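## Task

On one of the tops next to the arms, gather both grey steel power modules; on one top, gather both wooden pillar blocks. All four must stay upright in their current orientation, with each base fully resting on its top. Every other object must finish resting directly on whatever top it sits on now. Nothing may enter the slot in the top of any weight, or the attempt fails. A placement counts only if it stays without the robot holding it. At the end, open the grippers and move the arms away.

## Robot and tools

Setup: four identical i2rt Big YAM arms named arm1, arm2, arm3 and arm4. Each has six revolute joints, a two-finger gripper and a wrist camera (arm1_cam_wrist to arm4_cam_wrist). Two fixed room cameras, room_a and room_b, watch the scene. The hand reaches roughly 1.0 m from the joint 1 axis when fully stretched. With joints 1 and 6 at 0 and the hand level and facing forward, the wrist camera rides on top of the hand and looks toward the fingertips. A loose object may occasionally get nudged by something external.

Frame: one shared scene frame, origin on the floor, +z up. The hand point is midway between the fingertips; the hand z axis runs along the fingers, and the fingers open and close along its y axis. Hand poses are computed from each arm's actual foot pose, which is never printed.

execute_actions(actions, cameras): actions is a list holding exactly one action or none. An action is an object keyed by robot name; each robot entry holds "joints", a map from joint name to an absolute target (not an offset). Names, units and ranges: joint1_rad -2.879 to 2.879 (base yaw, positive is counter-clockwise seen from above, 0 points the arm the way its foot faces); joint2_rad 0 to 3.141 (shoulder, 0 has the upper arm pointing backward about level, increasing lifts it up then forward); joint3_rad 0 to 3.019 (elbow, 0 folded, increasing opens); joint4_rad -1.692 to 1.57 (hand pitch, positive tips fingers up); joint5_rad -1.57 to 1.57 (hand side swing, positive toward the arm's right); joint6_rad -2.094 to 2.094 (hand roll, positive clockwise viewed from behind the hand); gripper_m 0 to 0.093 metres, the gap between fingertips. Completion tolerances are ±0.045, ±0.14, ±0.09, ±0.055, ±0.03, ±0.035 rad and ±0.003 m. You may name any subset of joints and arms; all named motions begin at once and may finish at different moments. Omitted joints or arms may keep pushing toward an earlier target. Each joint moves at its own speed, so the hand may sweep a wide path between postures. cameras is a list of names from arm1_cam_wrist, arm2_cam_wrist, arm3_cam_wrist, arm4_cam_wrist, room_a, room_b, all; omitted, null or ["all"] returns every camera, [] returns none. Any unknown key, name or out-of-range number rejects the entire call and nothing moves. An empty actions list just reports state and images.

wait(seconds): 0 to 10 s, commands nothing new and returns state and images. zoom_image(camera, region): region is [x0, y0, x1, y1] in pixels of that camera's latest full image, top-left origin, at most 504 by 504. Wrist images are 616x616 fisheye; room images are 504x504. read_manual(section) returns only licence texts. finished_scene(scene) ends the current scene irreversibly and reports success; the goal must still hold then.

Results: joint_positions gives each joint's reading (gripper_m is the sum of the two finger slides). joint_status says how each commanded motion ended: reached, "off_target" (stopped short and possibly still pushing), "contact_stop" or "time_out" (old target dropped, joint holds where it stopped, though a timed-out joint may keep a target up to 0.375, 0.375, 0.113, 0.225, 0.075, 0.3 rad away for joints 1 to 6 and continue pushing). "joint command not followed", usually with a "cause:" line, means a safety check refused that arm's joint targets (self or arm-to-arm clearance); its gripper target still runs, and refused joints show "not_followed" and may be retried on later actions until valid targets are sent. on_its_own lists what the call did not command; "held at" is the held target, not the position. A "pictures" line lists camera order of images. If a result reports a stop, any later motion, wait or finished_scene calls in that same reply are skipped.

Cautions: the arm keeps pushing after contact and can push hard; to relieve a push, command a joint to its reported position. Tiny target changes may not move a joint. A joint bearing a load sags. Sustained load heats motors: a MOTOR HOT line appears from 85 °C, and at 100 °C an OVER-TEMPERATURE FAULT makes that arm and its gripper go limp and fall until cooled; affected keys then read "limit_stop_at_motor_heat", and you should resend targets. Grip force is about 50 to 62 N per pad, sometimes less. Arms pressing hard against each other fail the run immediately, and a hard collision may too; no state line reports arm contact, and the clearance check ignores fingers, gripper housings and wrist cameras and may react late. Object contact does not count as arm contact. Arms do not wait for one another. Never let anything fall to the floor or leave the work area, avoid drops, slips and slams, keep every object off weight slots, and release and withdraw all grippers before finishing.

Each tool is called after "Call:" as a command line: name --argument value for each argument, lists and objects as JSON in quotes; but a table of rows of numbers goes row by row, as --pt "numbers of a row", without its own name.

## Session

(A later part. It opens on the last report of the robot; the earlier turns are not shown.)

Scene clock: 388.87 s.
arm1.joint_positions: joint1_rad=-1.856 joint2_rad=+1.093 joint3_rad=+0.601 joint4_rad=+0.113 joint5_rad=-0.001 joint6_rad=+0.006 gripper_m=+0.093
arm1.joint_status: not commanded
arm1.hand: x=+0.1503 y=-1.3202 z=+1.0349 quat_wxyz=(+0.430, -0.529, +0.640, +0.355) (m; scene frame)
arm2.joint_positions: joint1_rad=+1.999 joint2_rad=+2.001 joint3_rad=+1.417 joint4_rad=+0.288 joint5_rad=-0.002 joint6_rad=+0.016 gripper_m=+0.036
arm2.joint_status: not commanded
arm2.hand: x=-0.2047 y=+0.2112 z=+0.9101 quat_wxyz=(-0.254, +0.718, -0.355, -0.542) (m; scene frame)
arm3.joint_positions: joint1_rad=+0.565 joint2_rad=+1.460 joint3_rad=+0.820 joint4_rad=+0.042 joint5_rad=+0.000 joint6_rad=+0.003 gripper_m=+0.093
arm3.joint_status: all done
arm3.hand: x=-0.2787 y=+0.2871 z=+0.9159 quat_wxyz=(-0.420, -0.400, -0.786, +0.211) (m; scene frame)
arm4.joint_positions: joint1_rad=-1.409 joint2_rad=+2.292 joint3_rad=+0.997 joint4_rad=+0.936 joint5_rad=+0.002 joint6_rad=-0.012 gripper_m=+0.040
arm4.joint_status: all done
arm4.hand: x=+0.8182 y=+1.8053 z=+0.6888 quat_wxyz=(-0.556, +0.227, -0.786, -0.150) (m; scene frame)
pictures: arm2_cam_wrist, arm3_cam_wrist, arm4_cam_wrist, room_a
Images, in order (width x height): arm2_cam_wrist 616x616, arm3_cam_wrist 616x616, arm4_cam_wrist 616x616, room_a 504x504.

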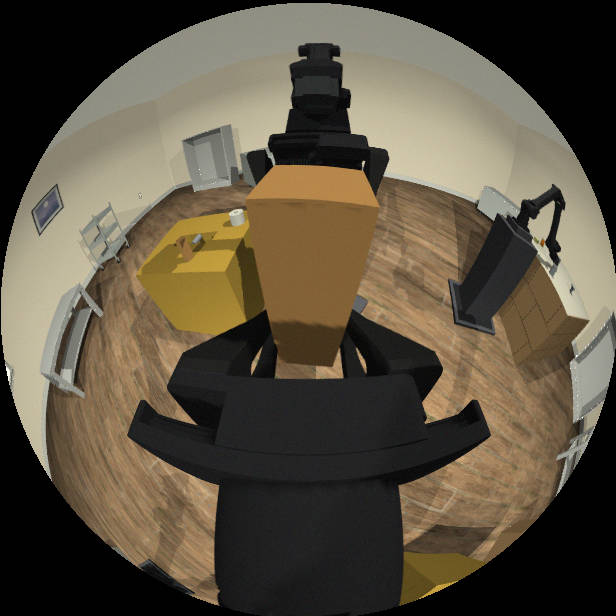

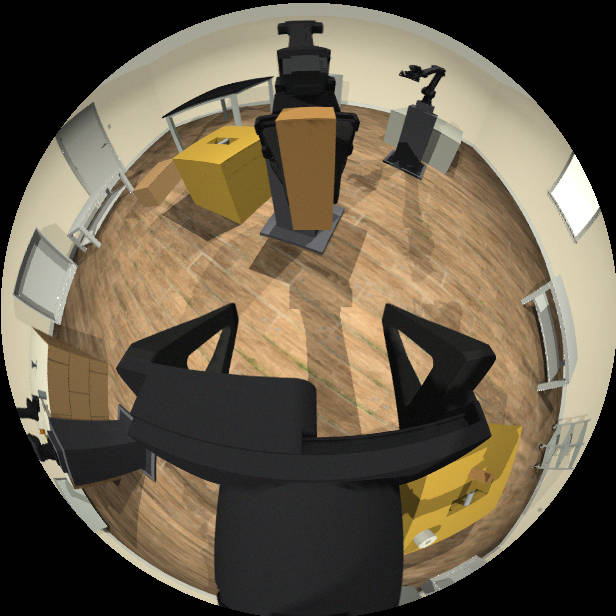

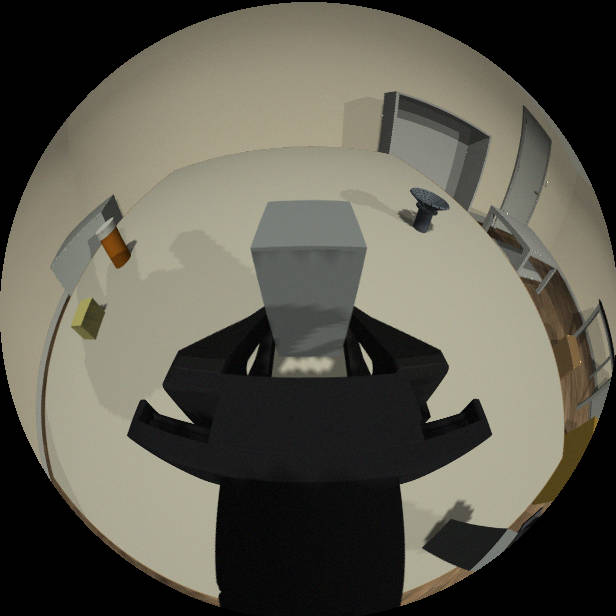

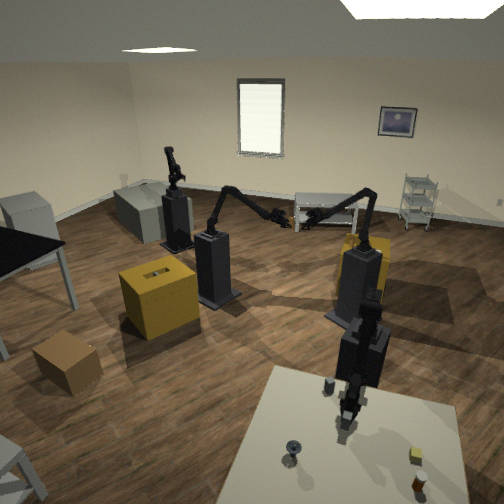

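Call:
execute_actions --actions '[{"arm2":{"joints":{"joint6_rad":-0.005}},"arm3":{"joints":{"joint2_rad":1.55,"joint3_rad":1.105,"joint4_rad":-0.13}},"arm4":{"joints":{"joint1_rad":-1.31,"joint2_rad":2.385,"joint3_rad":1.075,"joint4_rad":1.08}}}]' --cameras '["arm3_cam_wrist","arm4_cam_wrist","room_b"]'

Scene clock: 408.93 s.
arm1.joint_positions: joint1_rad=-1.856 joint2_rad=+1.093 joint3_rad=+0.601 joint4_rad=+0.113 joint5_rad=-0.001 joint6_rad=+0.006 gripper_m=+0.093
arm1.joint_status: not commanded
arm1.hand: x=+0.1503 y=-1.3202 z=+1.0349 quat_wxyz=(+0.430, -0.529, +0.640, +0.355) (m; scene frame)
arm2.joint_positions: joint1_rad=+1.999 joint2_rad=+2.001 joint3_rad=+1.417 joint4_rad=+0.288 joint5_rad=-0.002 joint6_rad=+0.007 gripper_m=+0.036
arm2.joint_status: all done
arm2.hand: x=-0.2047 y=+0.2112 z=+0.9101 quat_wxyz=(-0.257, +0.719, -0.352, -0.541) (m; scene frame)
arm3.joint_positions: joint1_rad=+0.565 joint2_rad=+1.550 joint3_rad=+1.062 joint4_rad=-0.111 joint5_rad=+0.000 joint6_rad=+0.003 gripper_m=+0.093
arm3.joint_status: all done
arm3.hand: x=-0.2404 y=+0.2346 z=+0.9607 quat_wxyz=(-0.419, -0.401, -0.787, +0.211) (m; scene frame)
arm4.joint_positions: joint1_rad=-1.301 joint2_rad=+2.405 joint3_rad=+1.059 joint4_rad=+1.047 joint5_rad=+0.000 joint6_rad=-0.012 gripper_m=+0.040
arm4.joint_status: all done
arm4.hand: x=+0.7872 y=+1.8710 z=+0.6624 quat_wxyz=(-0.570, +0.265, -0.755, -0.187) (m; scene frame)
pictures: arm3_cam_wrist, arm4_cam_wrist, room_b
Images, in order (width x height): arm3_cam_wrist 616x616, arm4_cam_wrist 616x616, room_b 504x504.

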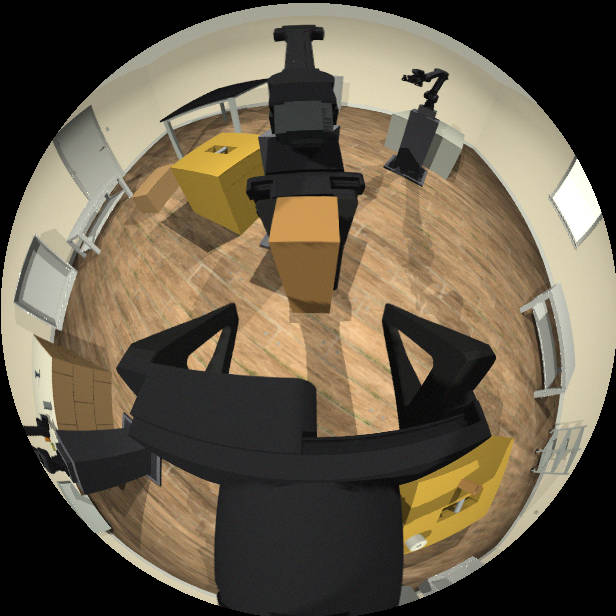

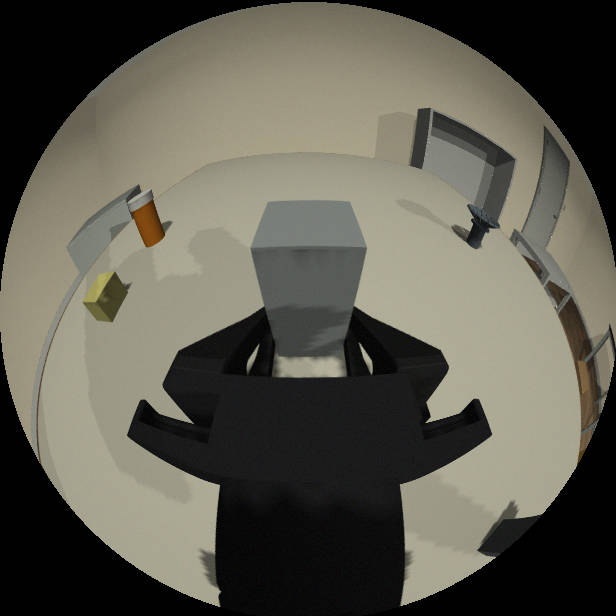

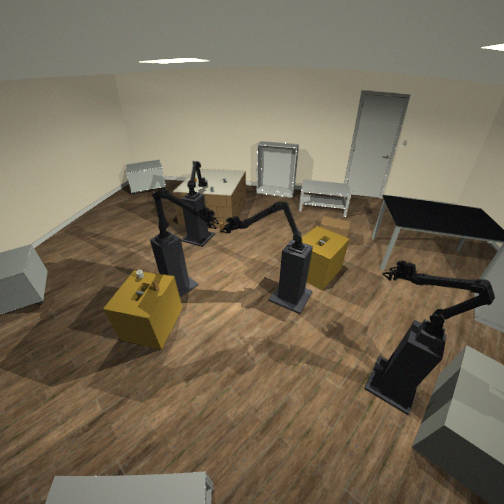

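Call:
execute_actions --actions '[{"arm3":{"joints":{"joint2_rad":1.665,"joint3_rad":1.26,"joint4_rad":-0.16}},"arm4":{"joints":{"joint2_rad":2.425,"joint6_rad":0.012}}}]' --cameras '["arm3_cam_wrist","arm4_cam_wrist","room_a"]'

Scene clock: 419.90 s.
arm1.joint_positions: joint1_rad=-1.856 joint2_rad=+1.093 joint3_rad=+0.601 joint4_rad=+0.113 joint5_rad=-0.001 joint6_rad=+0.006 gripper_m=+0.093
arm1.joint_status: not commanded
arm1.hand: x=+0.1503 y=-1.3202 z=+1.0349 quat_wxyz=(+0.430, -0.529, +0.640, +0.355) (m; scene frame)
arm2.joint_positions: joint1_rad=+1.999 joint2_rad=+2.001 joint3_rad=+1.417 joint4_rad=+0.288 joint5_rad=-0.002 joint6_rad=+0.007 gripper_m=+0.036
arm2.joint_status: not commanded
arm2.hand: x=-0.2047 y=+0.2112 z=+0.9101 quat_wxyz=(-0.257, +0.719, -0.352, -0.541) (m; scene frame)
arm3.joint_positions: joint1_rad=+0.565 joint2_rad=+1.670 joint3_rad=+1.198 joint4_rad=-0.142 joint5_rad=+0.000 joint6_rad=+0.003 gripper_m=+0.093
arm3.joint_status: all done
arm3.hand: x=-0.2132 y=+0.1975 z=+0.9536 quat_wxyz=(-0.413, -0.402, -0.790, +0.208) (m; scene frame)
arm4.joint_positions: joint1_rad=-1.301 joint2_rad=+2.427 joint3_rad=+1.059 joint4_rad=+1.051 joint5_rad=+0.000 joint6_rad=-0.002 gripper_m=+0.040
arm4.joint_status: all done
arm4.hand: x=+0.7833 y=+1.8678 z=+0.6489 quat_wxyz=(-0.562, +0.263, -0.762, -0.188) (m; scene frame)
pictures: arm3_cam_wrist, arm4_cam_wrist, room_a
Images, in order (width x height): arm3_cam_wrist 616x616, arm4_cam_wrist 616x616, room_a 504x504.

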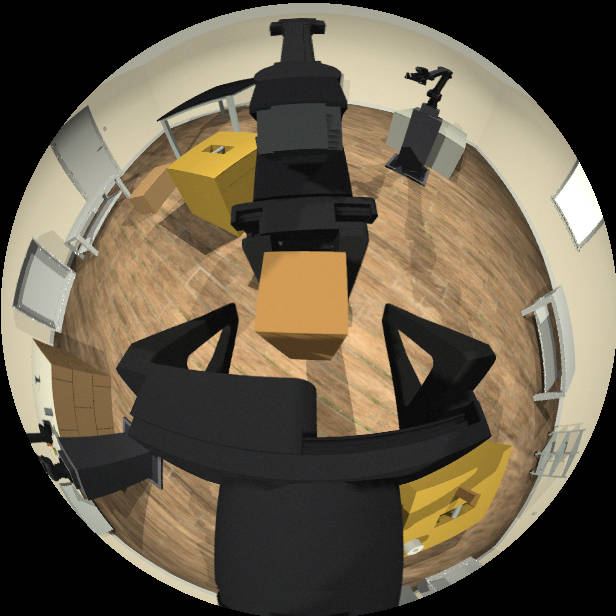

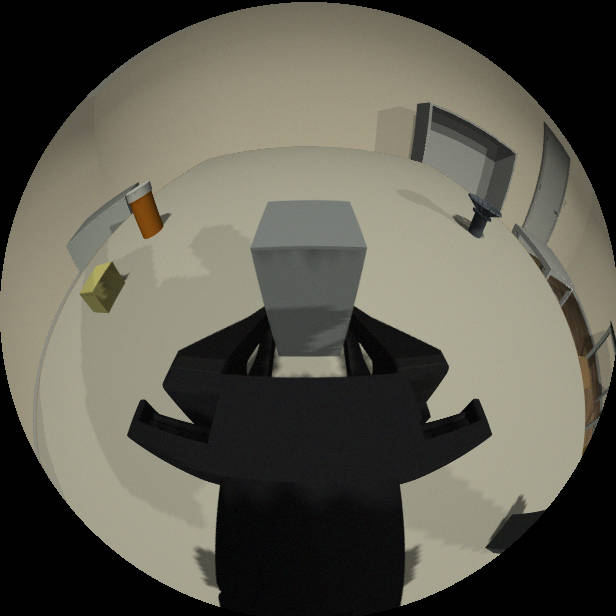

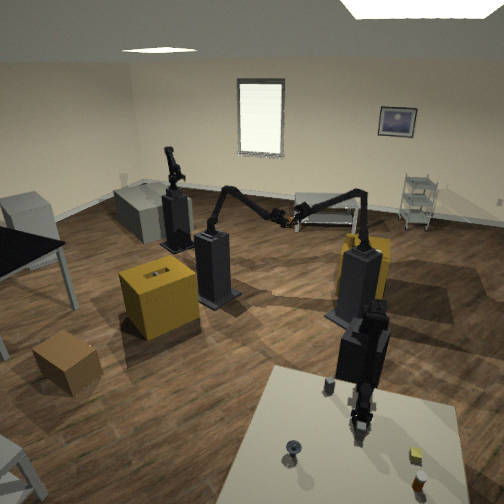

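Call:
execute_actions --actions '[{"arm3":{"joints":{"joint3_rad":1.285}},"arm4":{"joints":{"joint2_rad":2.45}}}]' --cameras '[]'

Call:
execute_actions --actions '[{"arm3":{"joints":{"gripper_m":0.015}}}]' --cameras '["arm3_cam_wrist","arm4_cam_wrist"]'

Scene clock: 430.83 s.
arm1.joint_positions: joint1_rad=-1.856 joint2_rad=+1.093 joint3_rad=+0.601 joint4_rad=+0.113 joint5_rad=-0.001 joint6_rad=+0.006 gripper_m=+0.093
arm1.joint_status: not commanded
arm1.hand: x=+0.1503 y=-1.3202 z=+1.0349 quat_wxyz=(+0.430, -0.529, +0.640, +0.355) (m; scene frame)
arm2.joint_positions: joint1_rad=+1.999 joint2_rad=+2.001 joint3_rad=+1.417 joint4_rad=+0.288 joint5_rad=-0.002 joint6_rad=+0.007 gripper_m=+0.036
arm2.joint_status: not commanded
arm2.hand: x=-0.2047 y=+0.2112 z=+0.9101 quat_wxyz=(-0.257, +0.719, -0.352, -0.541) (m; scene frame)
arm3.joint_positions: joint1_rad=+0.565 joint2_rad=+1.670 joint3_rad=+1.226 joint4_rad=-0.142 joint5_rad=+0.000 joint6_rad=+0.003 gripper_m=+0.093
arm3.joint_status: all done
arm3.hand: x=-0.2082 y=+0.1908 z=+0.9687 quat_wxyz=(-0.424, -0.399, -0.784, +0.214) (m; scene frame)
arm4.joint_positions: joint1_rad=-1.301 joint2_rad=+2.431 joint3_rad=+1.059 joint4_rad=+1.059 joint5_rad=+0.000 joint6_rad=-0.001 gripper_m=+0.040
arm4.joint_status: all done
arm4.hand: x=+0.7829 y=+1.8675 z=+0.6480 quat_wxyz=(-0.563, +0.262, -0.761, -0.188) (m; scene frame)
pictures: none
No camera images: the call's "cameras" was empty. Leave "cameras" out to get every camera's image.

Scene clock: 431.50 s.
arm1.joint_positions: joint1_rad=-1.856 joint2_rad=+1.093 joint3_rad=+0.601 joint4_rad=+0.113 joint5_rad=-0.001 joint6_rad=+0.006 gripper_m=+0.093
arm1.joint_status: not commanded
arm1.hand: x=+0.1503 y=-1.3202 z=+1.0349 quat_wxyz=(+0.430, -0.529, +0.640, +0.355) (m; scene frame)
arm2.joint_positions: joint1_rad=+1.999 joint2_rad=+2.001 joint3_rad=+1.417 joint4_rad=+0.289 joint5_rad=-0.004 joint6_rad=-0.005 gripper_m=+0.035
arm2.joint_status: not commanded
arm2.hand: x=-0.2049 y=+0.2110 z=+0.9103 quat_wxyz=(-0.260, +0.721, -0.347, -0.540) (m; scene frame)
arm3.joint_positions: joint1_rad=+0.565 joint2_rad=+1.670 joint3_rad=+1.226 joint4_rad=-0.143 joint5_rad=-0.001 joint6_rad=-0.001 gripper_m=+0.035
arm3.joint_status: gripper_m off_target (ended at +0.035, target +0.015)
arm3.hand: x=-0.2081 y=+0.1910 z=+0.9685 quat_wxyz=(-0.424, -0.398, -0.785, +0.214) (m; scene frame)
arm4.joint_positions: joint1_rad=-1.301 joint2_rad=+2.431 joint3_rad=+1.059 joint4_rad=+1.059 joint5_rad=+0.000 joint6_rad=-0.001 gripper_m=+0.040
arm4.joint_status: not commanded
arm4.hand: x=+0.7829 y=+1.8675 z=+0.6480 quat_wxyz=(-0.563, +0.262, -0.761, -0.188) (m; scene frame)
pictures: arm3_cam_wrist, arm4_cam_wrist
Images, in order (width x height): arm3_cam_wrist 616x616, arm4_cam_wrist 616x616.

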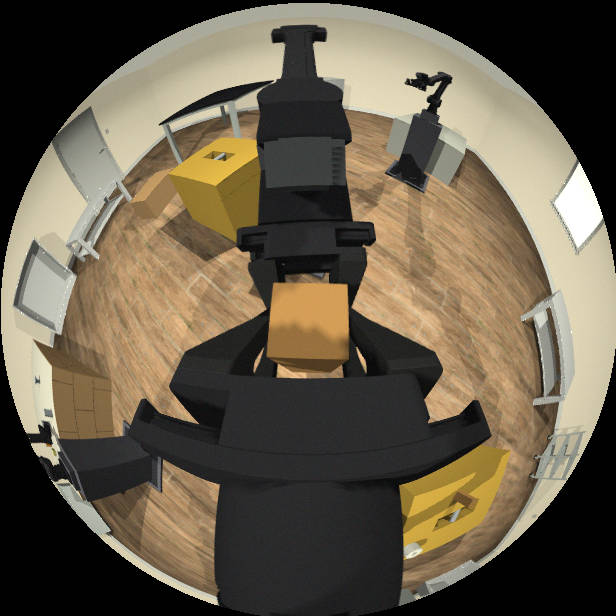

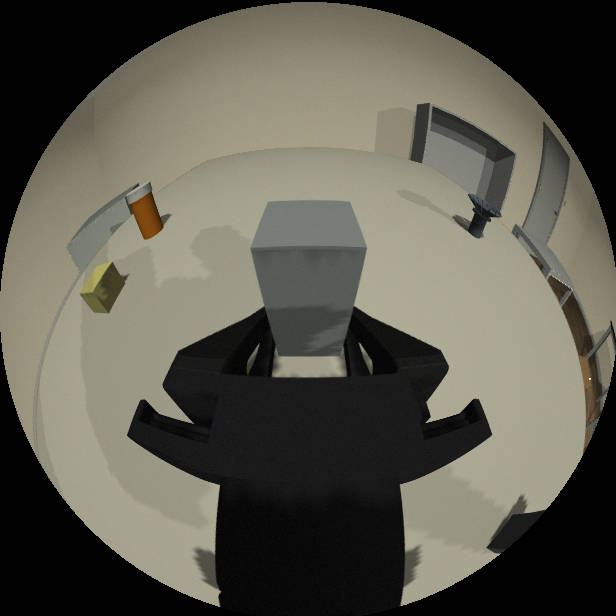

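Call:
execute_actions --actions '[{"arm2":{"joints":{"gripper_m":0.093}},"arm4":{"joints":{"gripper_m":0.093,"joint2_rad":2.42}}}]' --cameras '["arm4_cam_wrist"]'

Scene clock: 440.13 s.
arm1.joint_positions: joint1_rad=-1.856 joint2_rad=+1.093 joint3_rad=+0.601 joint4_rad=+0.113 joint5_rad=-0.001 joint6_rad=+0.006 gripper_m=+0.093
arm1.joint_status: not commanded
arm1.hand: x=+0.1503 y=-1.3202 z=+1.0349 quat_wxyz=(+0.430, -0.529, +0.640, +0.355) (m; scene frame)
arm2.joint_positions: joint1_rad=+1.999 joint2_rad=+2.001 joint3_rad=+1.417 joint4_rad=+0.289 joint5_rad=-0.002 joint6_rad=-0.006 gripper_m=+0.093
arm2.joint_status: all done
arm2.hand: x=-0.2045 y=+0.2114 z=+0.9103 quat_wxyz=(-0.260, +0.721, -0.348, -0.540) (m; scene frame)
arm3.joint_positions: joint1_rad=+0.565 joint2_rad=+1.670 joint3_rad=+1.226 joint4_rad=-0.145 joint5_rad=-0.001 joint6_rad=-0.001 gripper_m=+0.035
arm3.joint_status: not commanded
arm3.hand: x=-0.2083 y=+0.1913 z=+0.9680 quat_wxyz=(-0.423, -0.398, -0.786, +0.213) (m; scene frame)
arm4.joint_positions: joint1_rad=-1.301 joint2_rad=+2.431 joint3_rad=+1.059 joint4_rad=+1.059 joint5_rad=+0.000 joint6_rad=-0.001 gripper_m=+0.093
arm4.joint_status: all done
arm4.hand: x=+0.7829 y=+1.8675 z=+0.6480 quat_wxyz=(-0.563, +0.262, -0.761, -0.188) (m; scene frame)
pictures: arm4_cam_wrist
Images, in order (width x height): arm4_cam_wrist 616x616.

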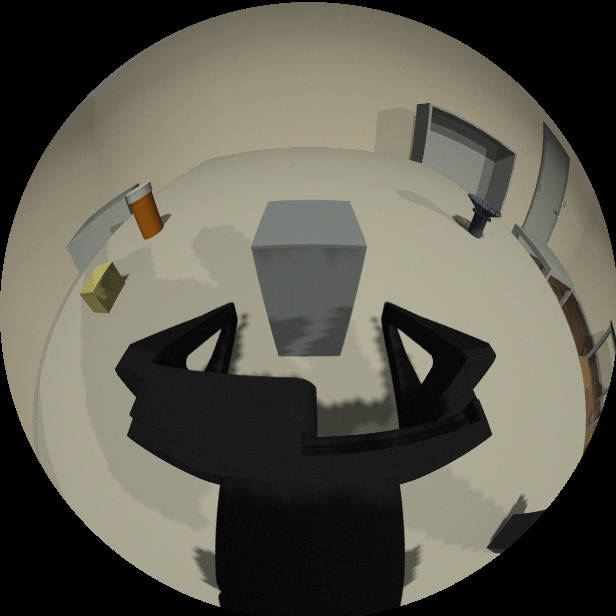

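Call:
execute_actions --actions '[{"arm2":{"joints":{"joint3_rad":1.15}},"arm4":{"joints":{"joint2_rad":2.33,"joint3_rad":1.04}}}]' --cameras '[]'

Call:
execute_actions --actions '[{"arm2":{"joints":{"joint2_rad":1.5,"joint3_rad":0.6}},"arm4":{"joints":{"joint2_rad":1.9,"joint3_rad":0.75}},"arm3":{"joints":{"joint1_rad":-0.75,"joint2_rad":1.3,"joint3_rad":0.62,"joint4_rad":0.12}}}]' --cameras '["arm3_cam_wrist","arm4_cam_wrist","room_b","room_a"]'

Call:
zoom_image --camera "room_b" --region '[90,220,220,350]'

Scene clock: 458.07 s.
arm1.joint_positions: joint1_rad=-1.856 joint2_rad=+1.093 joint3_rad=+0.601 joint4_rad=+0.113 joint5_rad=-0.001 joint6_rad=+0.006 gripper_m=+0.093
arm1.joint_status: not commanded
arm1.hand: x=+0.1503 y=-1.3202 z=+1.0349 quat_wxyz=(+0.430, -0.529, +0.640, +0.355) (m; scene frame)
arm2.joint_positions: joint1_rad=+1.999 joint2_rad=+2.002 joint3_rad=+1.137 joint4_rad=+0.295 joint5_rad=-0.002 joint6_rad=-0.006 gripper_m=+0.093
arm2.joint_status: all done
arm2.hand: x=-0.1445 y=+0.1344 z=+0.7677 quat_wxyz=(-0.210, +0.788, -0.380, -0.436) (m; scene frame)
arm3.joint_positions: joint1_rad=+0.565 joint2_rad=+1.670 joint3_rad=+1.226 joint4_rad=-0.145 joint5_rad=-0.001 joint6_rad=-0.001 gripper_m=+0.035
arm3.joint_status: not commanded
arm3.hand: x=-0.2083 y=+0.1913 z=+0.9680 quat_wxyz=(-0.423, -0.398, -0.786, +0.213) (m; scene frame)
arm4.joint_positions: joint1_rad=-1.301 joint2_rad=+2.340 joint3_rad=+1.033 joint4_rad=+1.061 joint5_rad=+0.000 joint6_rad=-0.001 gripper_m=+0.093
arm4.joint_status: all done
arm4.hand: x=+0.7897 y=+1.8732 z=+0.6992 quat_wxyz=(-0.588, +0.255, -0.742, -0.197) (m; scene frame)
pictures: none
No camera images: the call's "cameras" was empty. Leave "cameras" out to get every camera's image.

Scene clock: 459.70 s.
arm1.joint_positions: joint1_rad=-1.856 joint2_rad=+1.093 joint3_rad=+0.601 joint4_rad=+0.113 joint5_rad=-0.001 joint6_rad=+0.006 gripper_m=+0.093
arm1.joint_status: not commanded
arm1.hand: x=+0.1503 y=-1.3202 z=+1.0349 quat_wxyz=(+0.430, -0.529, +0.640, +0.355) (m; scene frame)
arm2.joint_positions: joint1_rad=+1.999 joint2_rad=+1.496 joint3_rad=+0.594 joint4_rad=+0.295 joint5_rad=-0.002 joint6_rad=-0.006 gripper_m=+0.093
arm2.joint_status: all done
arm2.hand: x=-0.0223 y=-0.0198 z=+0.8167 quat_wxyz=(-0.203, +0.796, -0.383, -0.422) (m; scene frame)
arm3.joint_positions: joint1_rad=-0.745 joint2_rad=+1.314 joint3_rad=+0.606 joint4_rad=+0.099 joint5_rad=+0.001 joint6_rad=-0.001 gripper_m=+0.034
arm3.joint_status: all done
arm3.hand: x=-0.9110 y=+0.3605 z=+0.8893 quat_wxyz=(-0.202, -0.800, -0.382, +0.416) (m; scene frame)
arm4.joint_positions: joint1_rad=-1.301 joint2_rad=+1.891 joint3_rad=+0.748 joint4_rad=+1.067 joint5_rad=+0.000 joint6_rad=-0.001 gripper_m=+0.093
arm4.joint_status: all done
arm4.hand: x=+0.7372 y=+1.8342 z=+0.8737 quat_wxyz=(-0.649, +0.238, -0.689, -0.218) (m; scene frame)
pictures: arm3_cam_wrist, arm4_cam_wrist, room_a, room_b
Images, in order (width x height): arm3_cam_wrist 616x616, arm4_cam_wrist 616x616, room_a 504x504, room_b 504x504.

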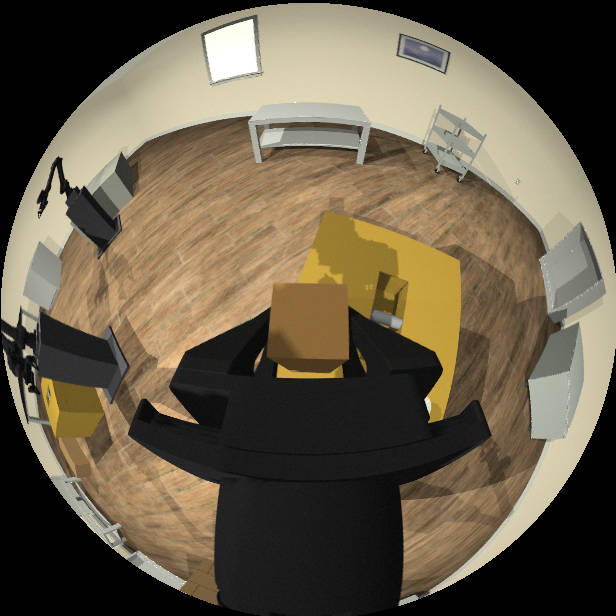

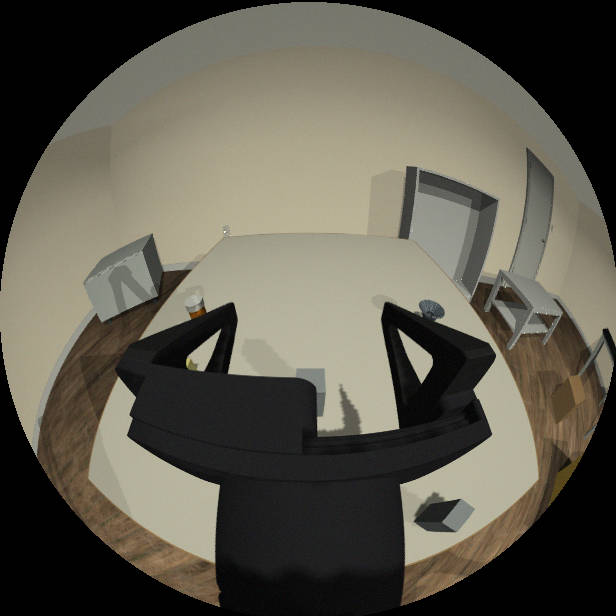

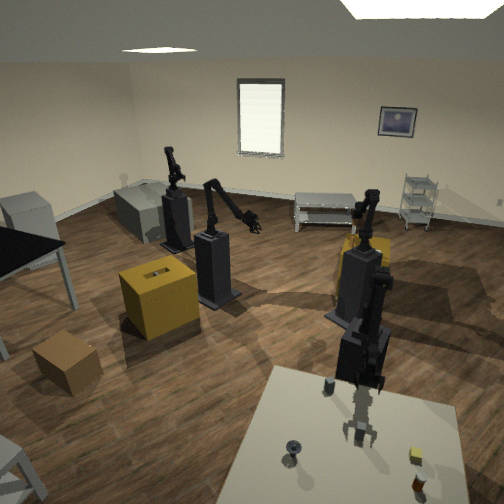

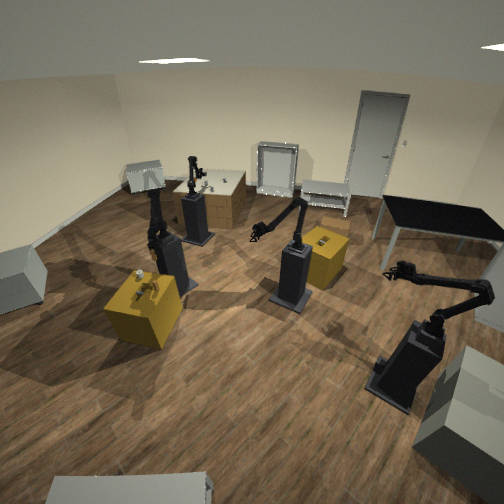

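Region (90, 220, 220, 350) of room_b's 504x504 image, scaled by 3.877, with more detail than that image has.

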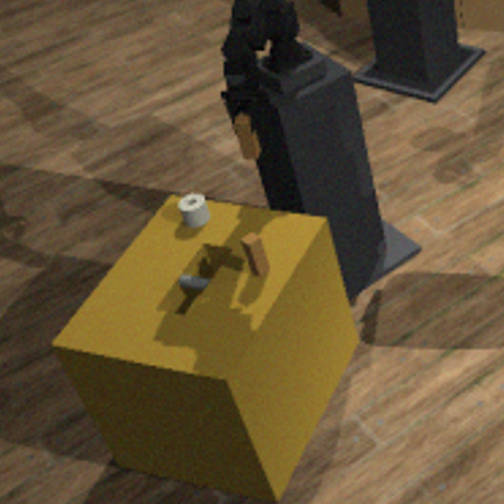

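Call:
execute_actions --actions '[{"arm3":{"joints":{"joint1_rad":-1.145,"joint5_rad":0.535,"joint6_rad":0.42,"joint3_rad":0.9,"joint2_rad":1.6,"joint4_rad":0.5}},"arm4":{"joints":{"joint2_rad":1.3,"joint3_rad":0.6,"joint4_rad":0.4}}}]' --cameras '[]'

Call:
execute_actions --actions '[{"arm3":{"joints":{"joint2_rad":2.2,"joint3_rad":0.945,"joint4_rad":0.625}}}]' --cameras '["arm3_cam_wrist","room_b"]'

Scene clock: 474.57 s.
arm1.joint_positions: joint1_rad=-1.856 joint2_rad=+1.093 joint3_rad=+0.601 joint4_rad=+0.113 joint5_rad=-0.001 joint6_rad=+0.006 gripper_m=+0.093
arm1.joint_status: not commanded
arm1.hand: x=+0.1503 y=-1.3202 z=+1.0349 quat_wxyz=(+0.430, -0.529, +0.640, +0.355) (m; scene frame)
arm2.joint_positions: joint1_rad=+1.999 joint2_rad=+1.496 joint3_rad=+0.594 joint4_rad=+0.295 joint5_rad=-0.002 joint6_rad=-0.006 gripper_m=+0.093
arm2.joint_status: not commanded
arm2.hand: x=-0.0223 y=-0.0198 z=+0.8167 quat_wxyz=(-0.203, +0.796, -0.383, -0.422) (m; scene frame)
arm3.joint_positions: joint1_rad=-1.160 joint2_rad=+1.603 joint3_rad=+0.860 joint4_rad=+0.466 joint5_rad=+0.530 joint6_rad=+0.411 gripper_m=+0.034
arm3.joint_status: all done
arm3.hand: x=-1.1782 y=+0.5393 z=+0.9500 quat_wxyz=(-0.063, -0.776, +0.133, +0.613) (m; scene frame)
arm4.joint_positions: joint1_rad=-1.301 joint2_rad=+1.298 joint3_rad=+0.585 joint4_rad=+0.411 joint5_rad=+0.000 joint6_rad=-0.001 gripper_m=+0.093
arm4.joint_status: all done
arm4.hand: x=+0.6565 y=+1.7728 z=+0.9604 quat_wxyz=(-0.567, +0.261, -0.758, -0.190) (m; scene frame)
pictures: none
No camera images: the call's "cameras" was empty. Leave "cameras" out to get every camera's image.

Scene clock: 475.97 s.
arm1.joint_positions: joint1_rad=-1.856 joint2_rad=+1.093 joint3_rad=+0.601 joint4_rad=+0.113 joint5_rad=-0.001 joint6_rad=+0.006 gripper_m=+0.093
arm1.joint_status: not commanded
arm1.hand: x=+0.1503 y=-1.3202 z=+1.0349 quat_wxyz=(+0.430, -0.529, +0.640, +0.355) (m; scene frame)
arm2.joint_positions: joint1_rad=+1.999 joint2_rad=+1.496 joint3_rad=+0.594 joint4_rad=+0.295 joint5_rad=-0.002 joint6_rad=-0.006 gripper_m=+0.093
arm2.joint_status: not commanded
arm2.hand: x=-0.0223 y=-0.0198 z=+0.8167 quat_wxyz=(-0.203, +0.796, -0.383, -0.422) (m; scene frame)
arm3.joint_positions: joint1_rad=-1.160 joint2_rad=+2.217 joint3_rad=+0.924 joint4_rad=+0.603 joint5_rad=+0.531 joint6_rad=+0.411 gripper_m=+0.034
arm3.joint_status: all done
arm3.hand: x=-1.1617 y=+0.5461 z=+0.6455 quat_wxyz=(+0.036, -0.877, +0.083, +0.471) (m; scene frame)
arm4.joint_positions: joint1_rad=-1.301 joint2_rad=+1.298 joint3_rad=+0.585 joint4_rad=+0.411 joint5_rad=+0.000 joint6_rad=-0.001 gripper_m=+0.093
arm4.joint_status: not commanded
arm4.hand: x=+0.6565 y=+1.7728 z=+0.9604 quat_wxyz=(-0.567, +0.261, -0.758, -0.190) (m; scene frame)
pictures: arm3_cam_wrist, room_b
Images, in order (width x height): arm3_cam_wrist 616x616, room_b 504x504.

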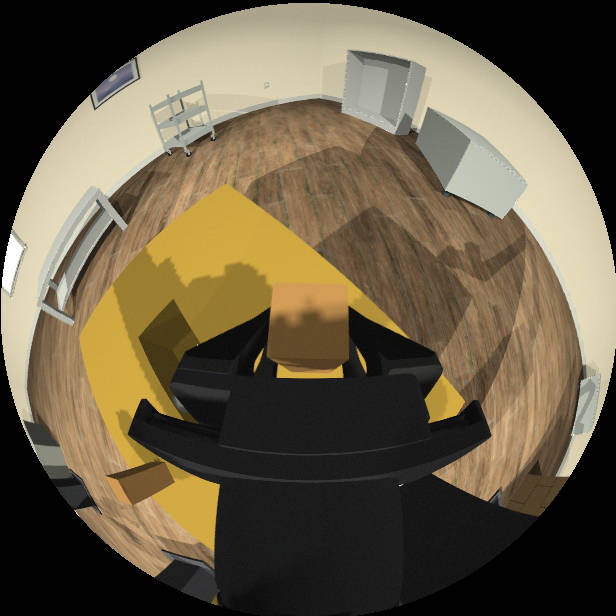

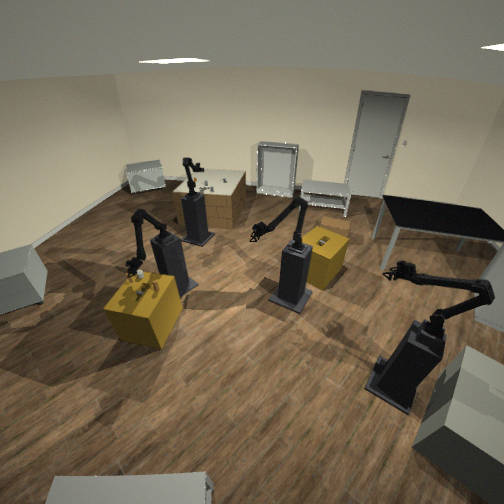

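Call:
execute_actions --actions '[{"arm3":{"joints":{"joint1_rad":-1.112,"joint2_rad":2.29,"joint3_rad":0.97,"joint4_rad":0.69,"joint6_rad":0.39}}}]' --cameras '["arm3_cam_wrist"]'

Scene clock: 494.80 s.
arm1.joint_positions: joint1_rad=-1.856 joint2_rad=+1.093 joint3_rad=+0.601 joint4_rad=+0.113 joint5_rad=-0.001 joint6_rad=+0.006 gripper_m=+0.093
arm1.joint_status: not commanded
arm1.hand: x=+0.1503 y=-1.3202 z=+1.0349 quat_wxyz=(+0.430, -0.529, +0.640, +0.355) (m; scene frame)
arm2.joint_positions: joint1_rad=+1.999 joint2_rad=+1.496 joint3_rad=+0.594 joint4_rad=+0.295 joint5_rad=-0.002 joint6_rad=-0.006 gripper_m=+0.093
arm2.joint_status: not commanded
arm2.hand: x=-0.0223 y=-0.0198 z=+0.8167 quat_wxyz=(-0.203, +0.796, -0.383, -0.422) (m; scene frame)
arm3.joint_positions: joint1_rad=-1.118 joint2_rad=+2.297 joint3_rad=+0.950 joint4_rad=+0.661 joint5_rad=+0.531 joint6_rad=+0.399 gripper_m=+0.034
arm3.joint_status: all done
arm3.hand: x=-1.1539 y=+0.5230 z=+0.6178 quat_wxyz=(+0.028, -0.878, +0.060, +0.473) (m; scene frame)
arm4.joint_positions: joint1_rad=-1.301 joint2_rad=+1.298 joint3_rad=+0.585 joint4_rad=+0.411 joint5_rad=+0.000 joint6_rad=-0.001 gripper_m=+0.093
arm4.joint_status: not commanded
arm4.hand: x=+0.6565 y=+1.7728 z=+0.9604 quat_wxyz=(-0.567, +0.261, -0.758, -0.190) (m; scene frame)
pictures: arm3_cam_wrist
Images, in order (width x height): arm3_cam_wrist 616x616.

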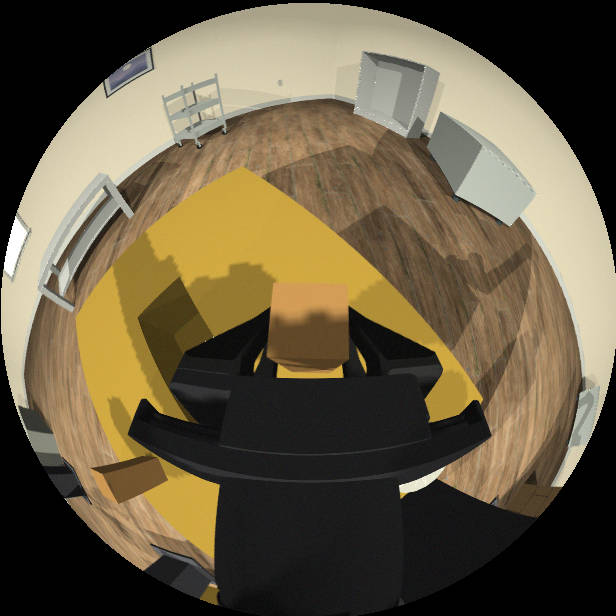

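Call:
execute_actions --actions '[{"arm3":{"joints":{"joint2_rad":2.345,"joint3_rad":0.985,"joint4_rad":0.725}}}]' --cameras '[]'

Scene clock: 503.80 s.
arm1.joint_positions: joint1_rad=-1.856 joint2_rad=+1.093 joint3_rad=+0.601 joint4_rad=+0.113 joint5_rad=-0.001 joint6_rad=+0.006 gripper_m=+0.093
arm1.joint_status: not commanded
arm1.hand: x=+0.1503 y=-1.3202 z=+1.0349 quat_wxyz=(+0.430, -0.529, +0.640, +0.355) (m; scene frame)
arm2.joint_positions: joint1_rad=+1.999 joint2_rad=+1.496 joint3_rad=+0.594 joint4_rad=+0.295 joint5_rad=-0.002 joint6_rad=-0.006 gripper_m=+0.093
arm2.joint_status: not commanded
arm2.hand: x=-0.0223 y=-0.0198 z=+0.8167 quat_wxyz=(-0.203, +0.796, -0.383, -0.422) (m; scene frame)
arm3.joint_positions: joint1_rad=-1.118 joint2_rad=+2.343 joint3_rad=+0.964 joint4_rad=+0.699 joint5_rad=+0.533 joint6_rad=+0.399 gripper_m=+0.034
arm3.joint_status: all done
arm3.hand: x=-1.1533 y=+0.5235 z=+0.6026 quat_wxyz=(+0.027, -0.877, +0.062, +0.476) (m; scene frame)
arm4.joint_positions: joint1_rad=-1.301 joint2_rad=+1.298 joint3_rad=+0.585 joint4_rad=+0.411 joint5_rad=+0.000 joint6_rad=-0.001 gripper_m=+0.093
arm4.joint_status: not commanded
arm4.hand: x=+0.6565 y=+1.7728 z=+0.9604 quat_wxyz=(-0.567, +0.261, -0.758, -0.190) (m; scene frame)
pictures: none
No camera images: the call's "cameras" was empty. Leave "cameras" out to get every camera's image.

Call:
execute_actions --actions '[{"arm3":{"joints":{"joint2_rad":2.375}}}]' --cameras '["room_b"]'

Call:
zoom_image --camera "room_b" --region '[100,240,190,330]'

Scene clock: 509.90 s.
arm1.joint_positions: joint1_rad=-1.856 joint2_rad=+1.093 joint3_rad=+0.601 joint4_rad=+0.113 joint5_rad=-0.001 joint6_rad=+0.006 gripper_m=+0.093
arm1.joint_status: not commanded
arm1.hand: x=+0.1503 y=-1.3202 z=+1.0349 quat_wxyz=(+0.430, -0.529, +0.640, +0.355) (m; scene frame)
arm2.joint_positions: joint1_rad=+1.999 joint2_rad=+1.496 joint3_rad=+0.594 joint4_rad=+0.295 joint5_rad=-0.002 joint6_rad=-0.006 gripper_m=+0.093
arm2.joint_status: not commanded
arm2.hand: x=-0.0223 y=-0.0198 z=+0.8167 quat_wxyz=(-0.203, +0.796, -0.383, -0.422) (m; scene frame)
arm3.joint_positions: joint1_rad=-1.118 joint2_rad=+2.347 joint3_rad=+0.964 joint4_rad=+0.708 joint5_rad=+0.534 joint6_rad=+0.399 gripper_m=+0.034
arm3.joint_status: all done
arm3.hand: x=-1.1533 y=+0.5237 z=+0.6017 quat_wxyz=(+0.027, -0.876, +0.062, +0.477) (m; scene frame)
arm4.joint_positions: joint1_rad=-1.301 joint2_rad=+1.298 joint3_rad=+0.585 joint4_rad=+0.411 joint5_rad=+0.000 joint6_rad=-0.001 gripper_m=+0.093
arm4.joint_status: not commanded
arm4.hand: x=+0.6565 y=+1.7728 z=+0.9604 quat_wxyz=(-0.567, +0.261, -0.758, -0.190) (m; scene frame)
pictures: room_b
Images, in order (width x height): room_b 504x504.

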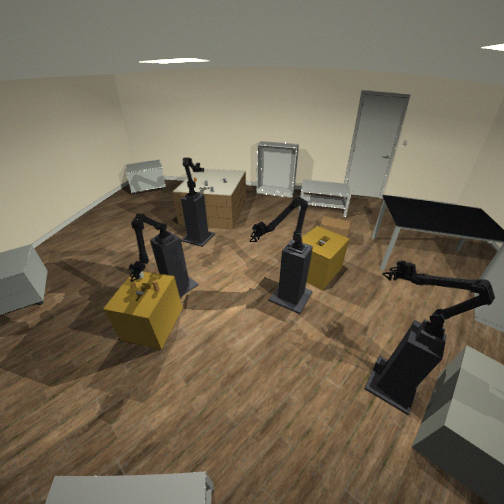

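Region (100, 240, 190, 330) of room_b's 504x504 image, scaled by 5.600, with more detail than that image has.

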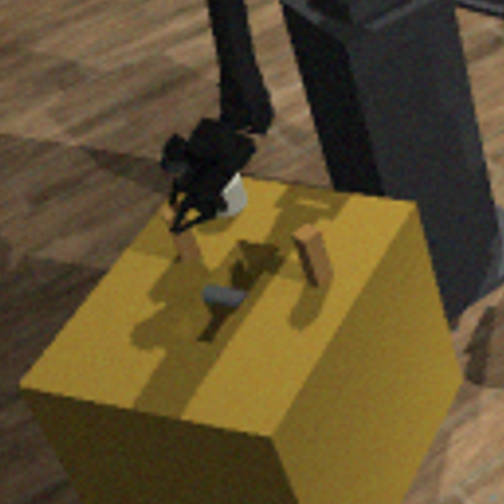

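Contact. Release and lift.

Call:
execute_actions --actions '[{"arm3":{"joints":{"joint2_rad":2.335,"gripper_m":0.093}}}]' --cameras '["arm3_cam_wrist"]'

Call:
execute_actions --actions '[{"arm3":{"joints":{"joint2_rad":2.22,"joint3_rad":0.93}}}]' --cameras '[]'

Call:
execute_actions --actions '[{"arm3":{"joints":{"joint2_rad":1.5,"joint3_rad":0.8,"joint4_rad":0.2}}}]'

Scene clock: 518.37 s.
arm1.joint_positions: joint1_rad=-1.856 joint2_rad=+1.093 joint3_rad=+0.601 joint4_rad=+0.113 joint5_rad=-0.001 joint6_rad=+0.006 gripper_m=+0.093
arm1.joint_status: not commanded
arm1.hand: x=+0.1503 y=-1.3202 z=+1.0349 quat_wxyz=(+0.430, -0.529, +0.640, +0.355) (m; scene frame)
arm2.joint_positions: joint1_rad=+1.999 joint2_rad=+1.496 joint3_rad=+0.594 joint4_rad=+0.295 joint5_rad=-0.002 joint6_rad=-0.006 gripper_m=+0.093
arm2.joint_status: not commanded
arm2.hand: x=-0.0223 y=-0.0198 z=+0.8167 quat_wxyz=(-0.203, +0.796, -0.383, -0.422) (m; scene frame)
arm3.joint_positions: joint1_rad=-1.118 joint2_rad=+2.346 joint3_rad=+0.964 joint4_rad=+0.708 joint5_rad=+0.534 joint6_rad=+0.398 gripper_m=+0.093
arm3.joint_status: all done
arm3.hand: x=-1.1538 y=+0.5234 z=+0.6022 quat_wxyz=(+0.026, -0.876, +0.062, +0.478) (m; scene frame)
arm4.joint_positions: joint1_rad=-1.301 joint2_rad=+1.298 joint3_rad=+0.585 joint4_rad=+0.411 joint5_rad=+0.000 joint6_rad=-0.001 gripper_m=+0.093
arm4.joint_status: not commanded
arm4.hand: x=+0.6565 y=+1.7728 z=+0.9604 quat_wxyz=(-0.567, +0.261, -0.758, -0.190) (m; scene frame)
pictures: arm3_cam_wrist
Images, in order (width x height): arm3_cam_wrist 616x616.

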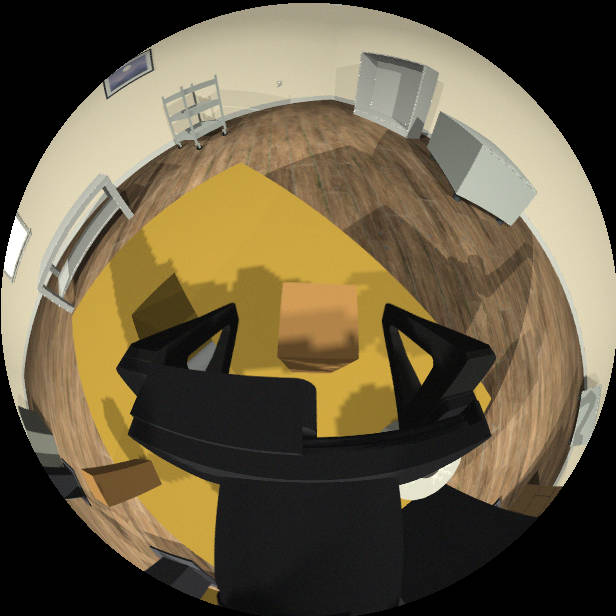

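Scene clock: 519.27 s.
arm1.joint_positions: joint1_rad=-1.856 joint2_rad=+1.093 joint3_rad=+0.601 joint4_rad=+0.113 joint5_rad=-0.001 joint6_rad=+0.006 gripper_m=+0.093
arm1.joint_status: not commanded
arm1.hand: x=+0.1503 y=-1.3202 z=+1.0349 quat_wxyz=(+0.430, -0.529, +0.640, +0.355) (m; scene frame)
arm2.joint_positions: joint1_rad=+1.999 joint2_rad=+1.496 joint3_rad=+0.594 joint4_rad=+0.295 joint5_rad=-0.002 joint6_rad=-0.006 gripper_m=+0.093
arm2.joint_status: not commanded
arm2.hand: x=-0.0223 y=-0.0198 z=+0.8167 quat_wxyz=(-0.203, +0.796, -0.383, -0.422) (m; scene frame)
arm3.joint_positions: joint1_rad=-1.118 joint2_rad=+2.211 joint3_rad=+0.930 joint4_rad=+0.708 joint5_rad=+0.534 joint6_rad=+0.398 gripper_m=+0.093
arm3.joint_status: all done
arm3.hand: x=-1.1693 y=+0.5150 z=+0.6697 quat_wxyz=(+0.002, -0.854, +0.076, +0.514) (m; scene frame)
arm4.joint_positions: joint1_rad=-1.301 joint2_rad=+1.298 joint3_rad=+0.585 joint4_rad=+0.411 joint5_rad=+0.000 joint6_rad=-0.001 gripper_m=+0.093
arm4.joint_status: not commanded
arm4.hand: x=+0.6565 y=+1.7728 z=+0.9604 quat_wxyz=(-0.567, +0.261, -0.758, -0.190) (m; scene frame)
pictures: none
No camera images: the call's "cameras" was empty. Leave "cameras" out to get every camera's image.

Scene clock: 520.63 s.
arm1.joint_positions: joint1_rad=-1.856 joint2_rad=+1.093 joint3_rad=+0.601 joint4_rad=+0.113 joint5_rad=-0.001 joint6_rad=+0.006 gripper_m=+0.093
arm1.joint_status: not commanded
arm1.hand: x=+0.1503 y=-1.3202 z=+1.0349 quat_wxyz=(+0.430, -0.529, +0.640, +0.355) (m; scene frame)
arm2.joint_positions: joint1_rad=+1.999 joint2_rad=+1.496 joint3_rad=+0.594 joint4_rad=+0.295 joint5_rad=-0.002 joint6_rad=-0.006 gripper_m=+0.093
arm2.joint_status: not commanded
arm2.hand: x=-0.0223 y=-0.0198 z=+0.8167 quat_wxyz=(-0.203, +0.796, -0.383, -0.422) (m; scene frame)
arm3.joint_positions: joint1_rad=-1.118 joint2_rad=+1.493 joint3_rad=+0.790 joint4_rad=+0.218 joint5_rad=+0.534 joint6_rad=+0.398 gripper_m=+0.093
arm3.joint_status: all done
arm3.hand: x=-1.1270 y=+0.5409 z=+0.9254 quat_wxyz=(-0.019, -0.834, +0.087, +0.545) (m; scene frame)
arm4.joint_positions: joint1_rad=-1.301 joint2_rad=+1.298 joint3_rad=+0.585 joint4_rad=+0.411 joint5_rad=+0.000 joint6_rad=-0.001 gripper_m=+0.093
arm4.joint_status: not commanded
arm4.hand: x=+0.6565 y=+1.7728 z=+0.9604 quat_wxyz=(-0.567, +0.261, -0.758, -0.190) (m; scene frame)
pictures: arm1_cam_wrist, arm2_cam_wrist, arm3_cam_wrist, arm4_cam_wrist, room_a, room_b
Images, in order (width x height): arm1_cam_wrist 616x616, arm2_cam_wrist 616x616, arm3_cam_wrist 616x616, arm4_cam_wrist 616x616, room_a 504x504, room_b 504x504.

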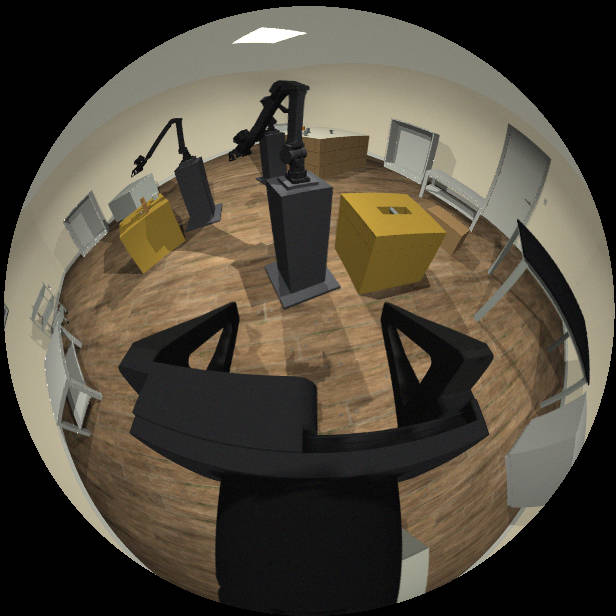

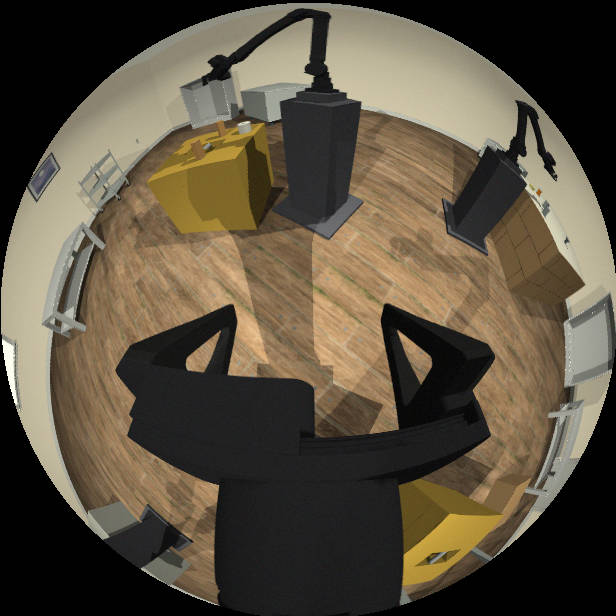

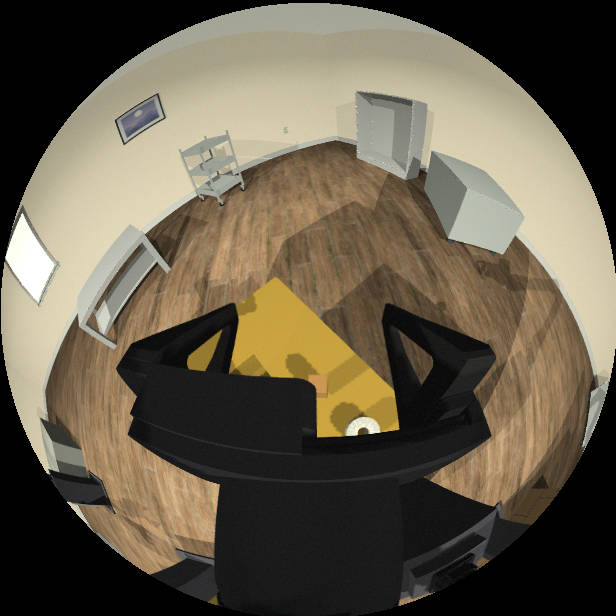

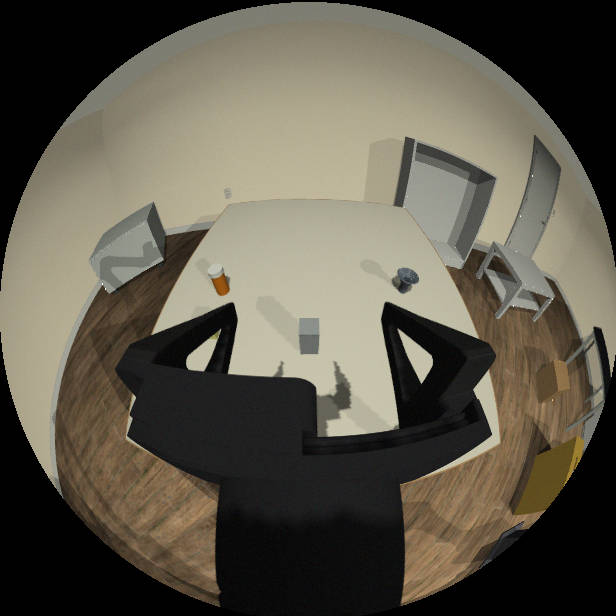

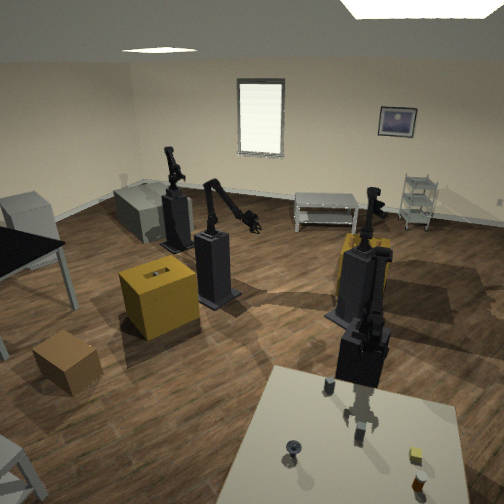

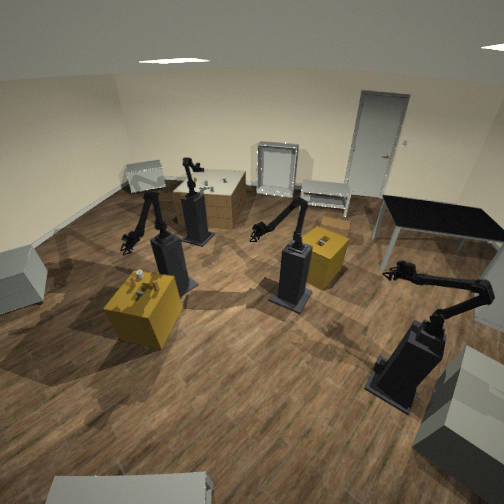

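Call:
finished_scene --scene 2

The scene is finished: the task was done.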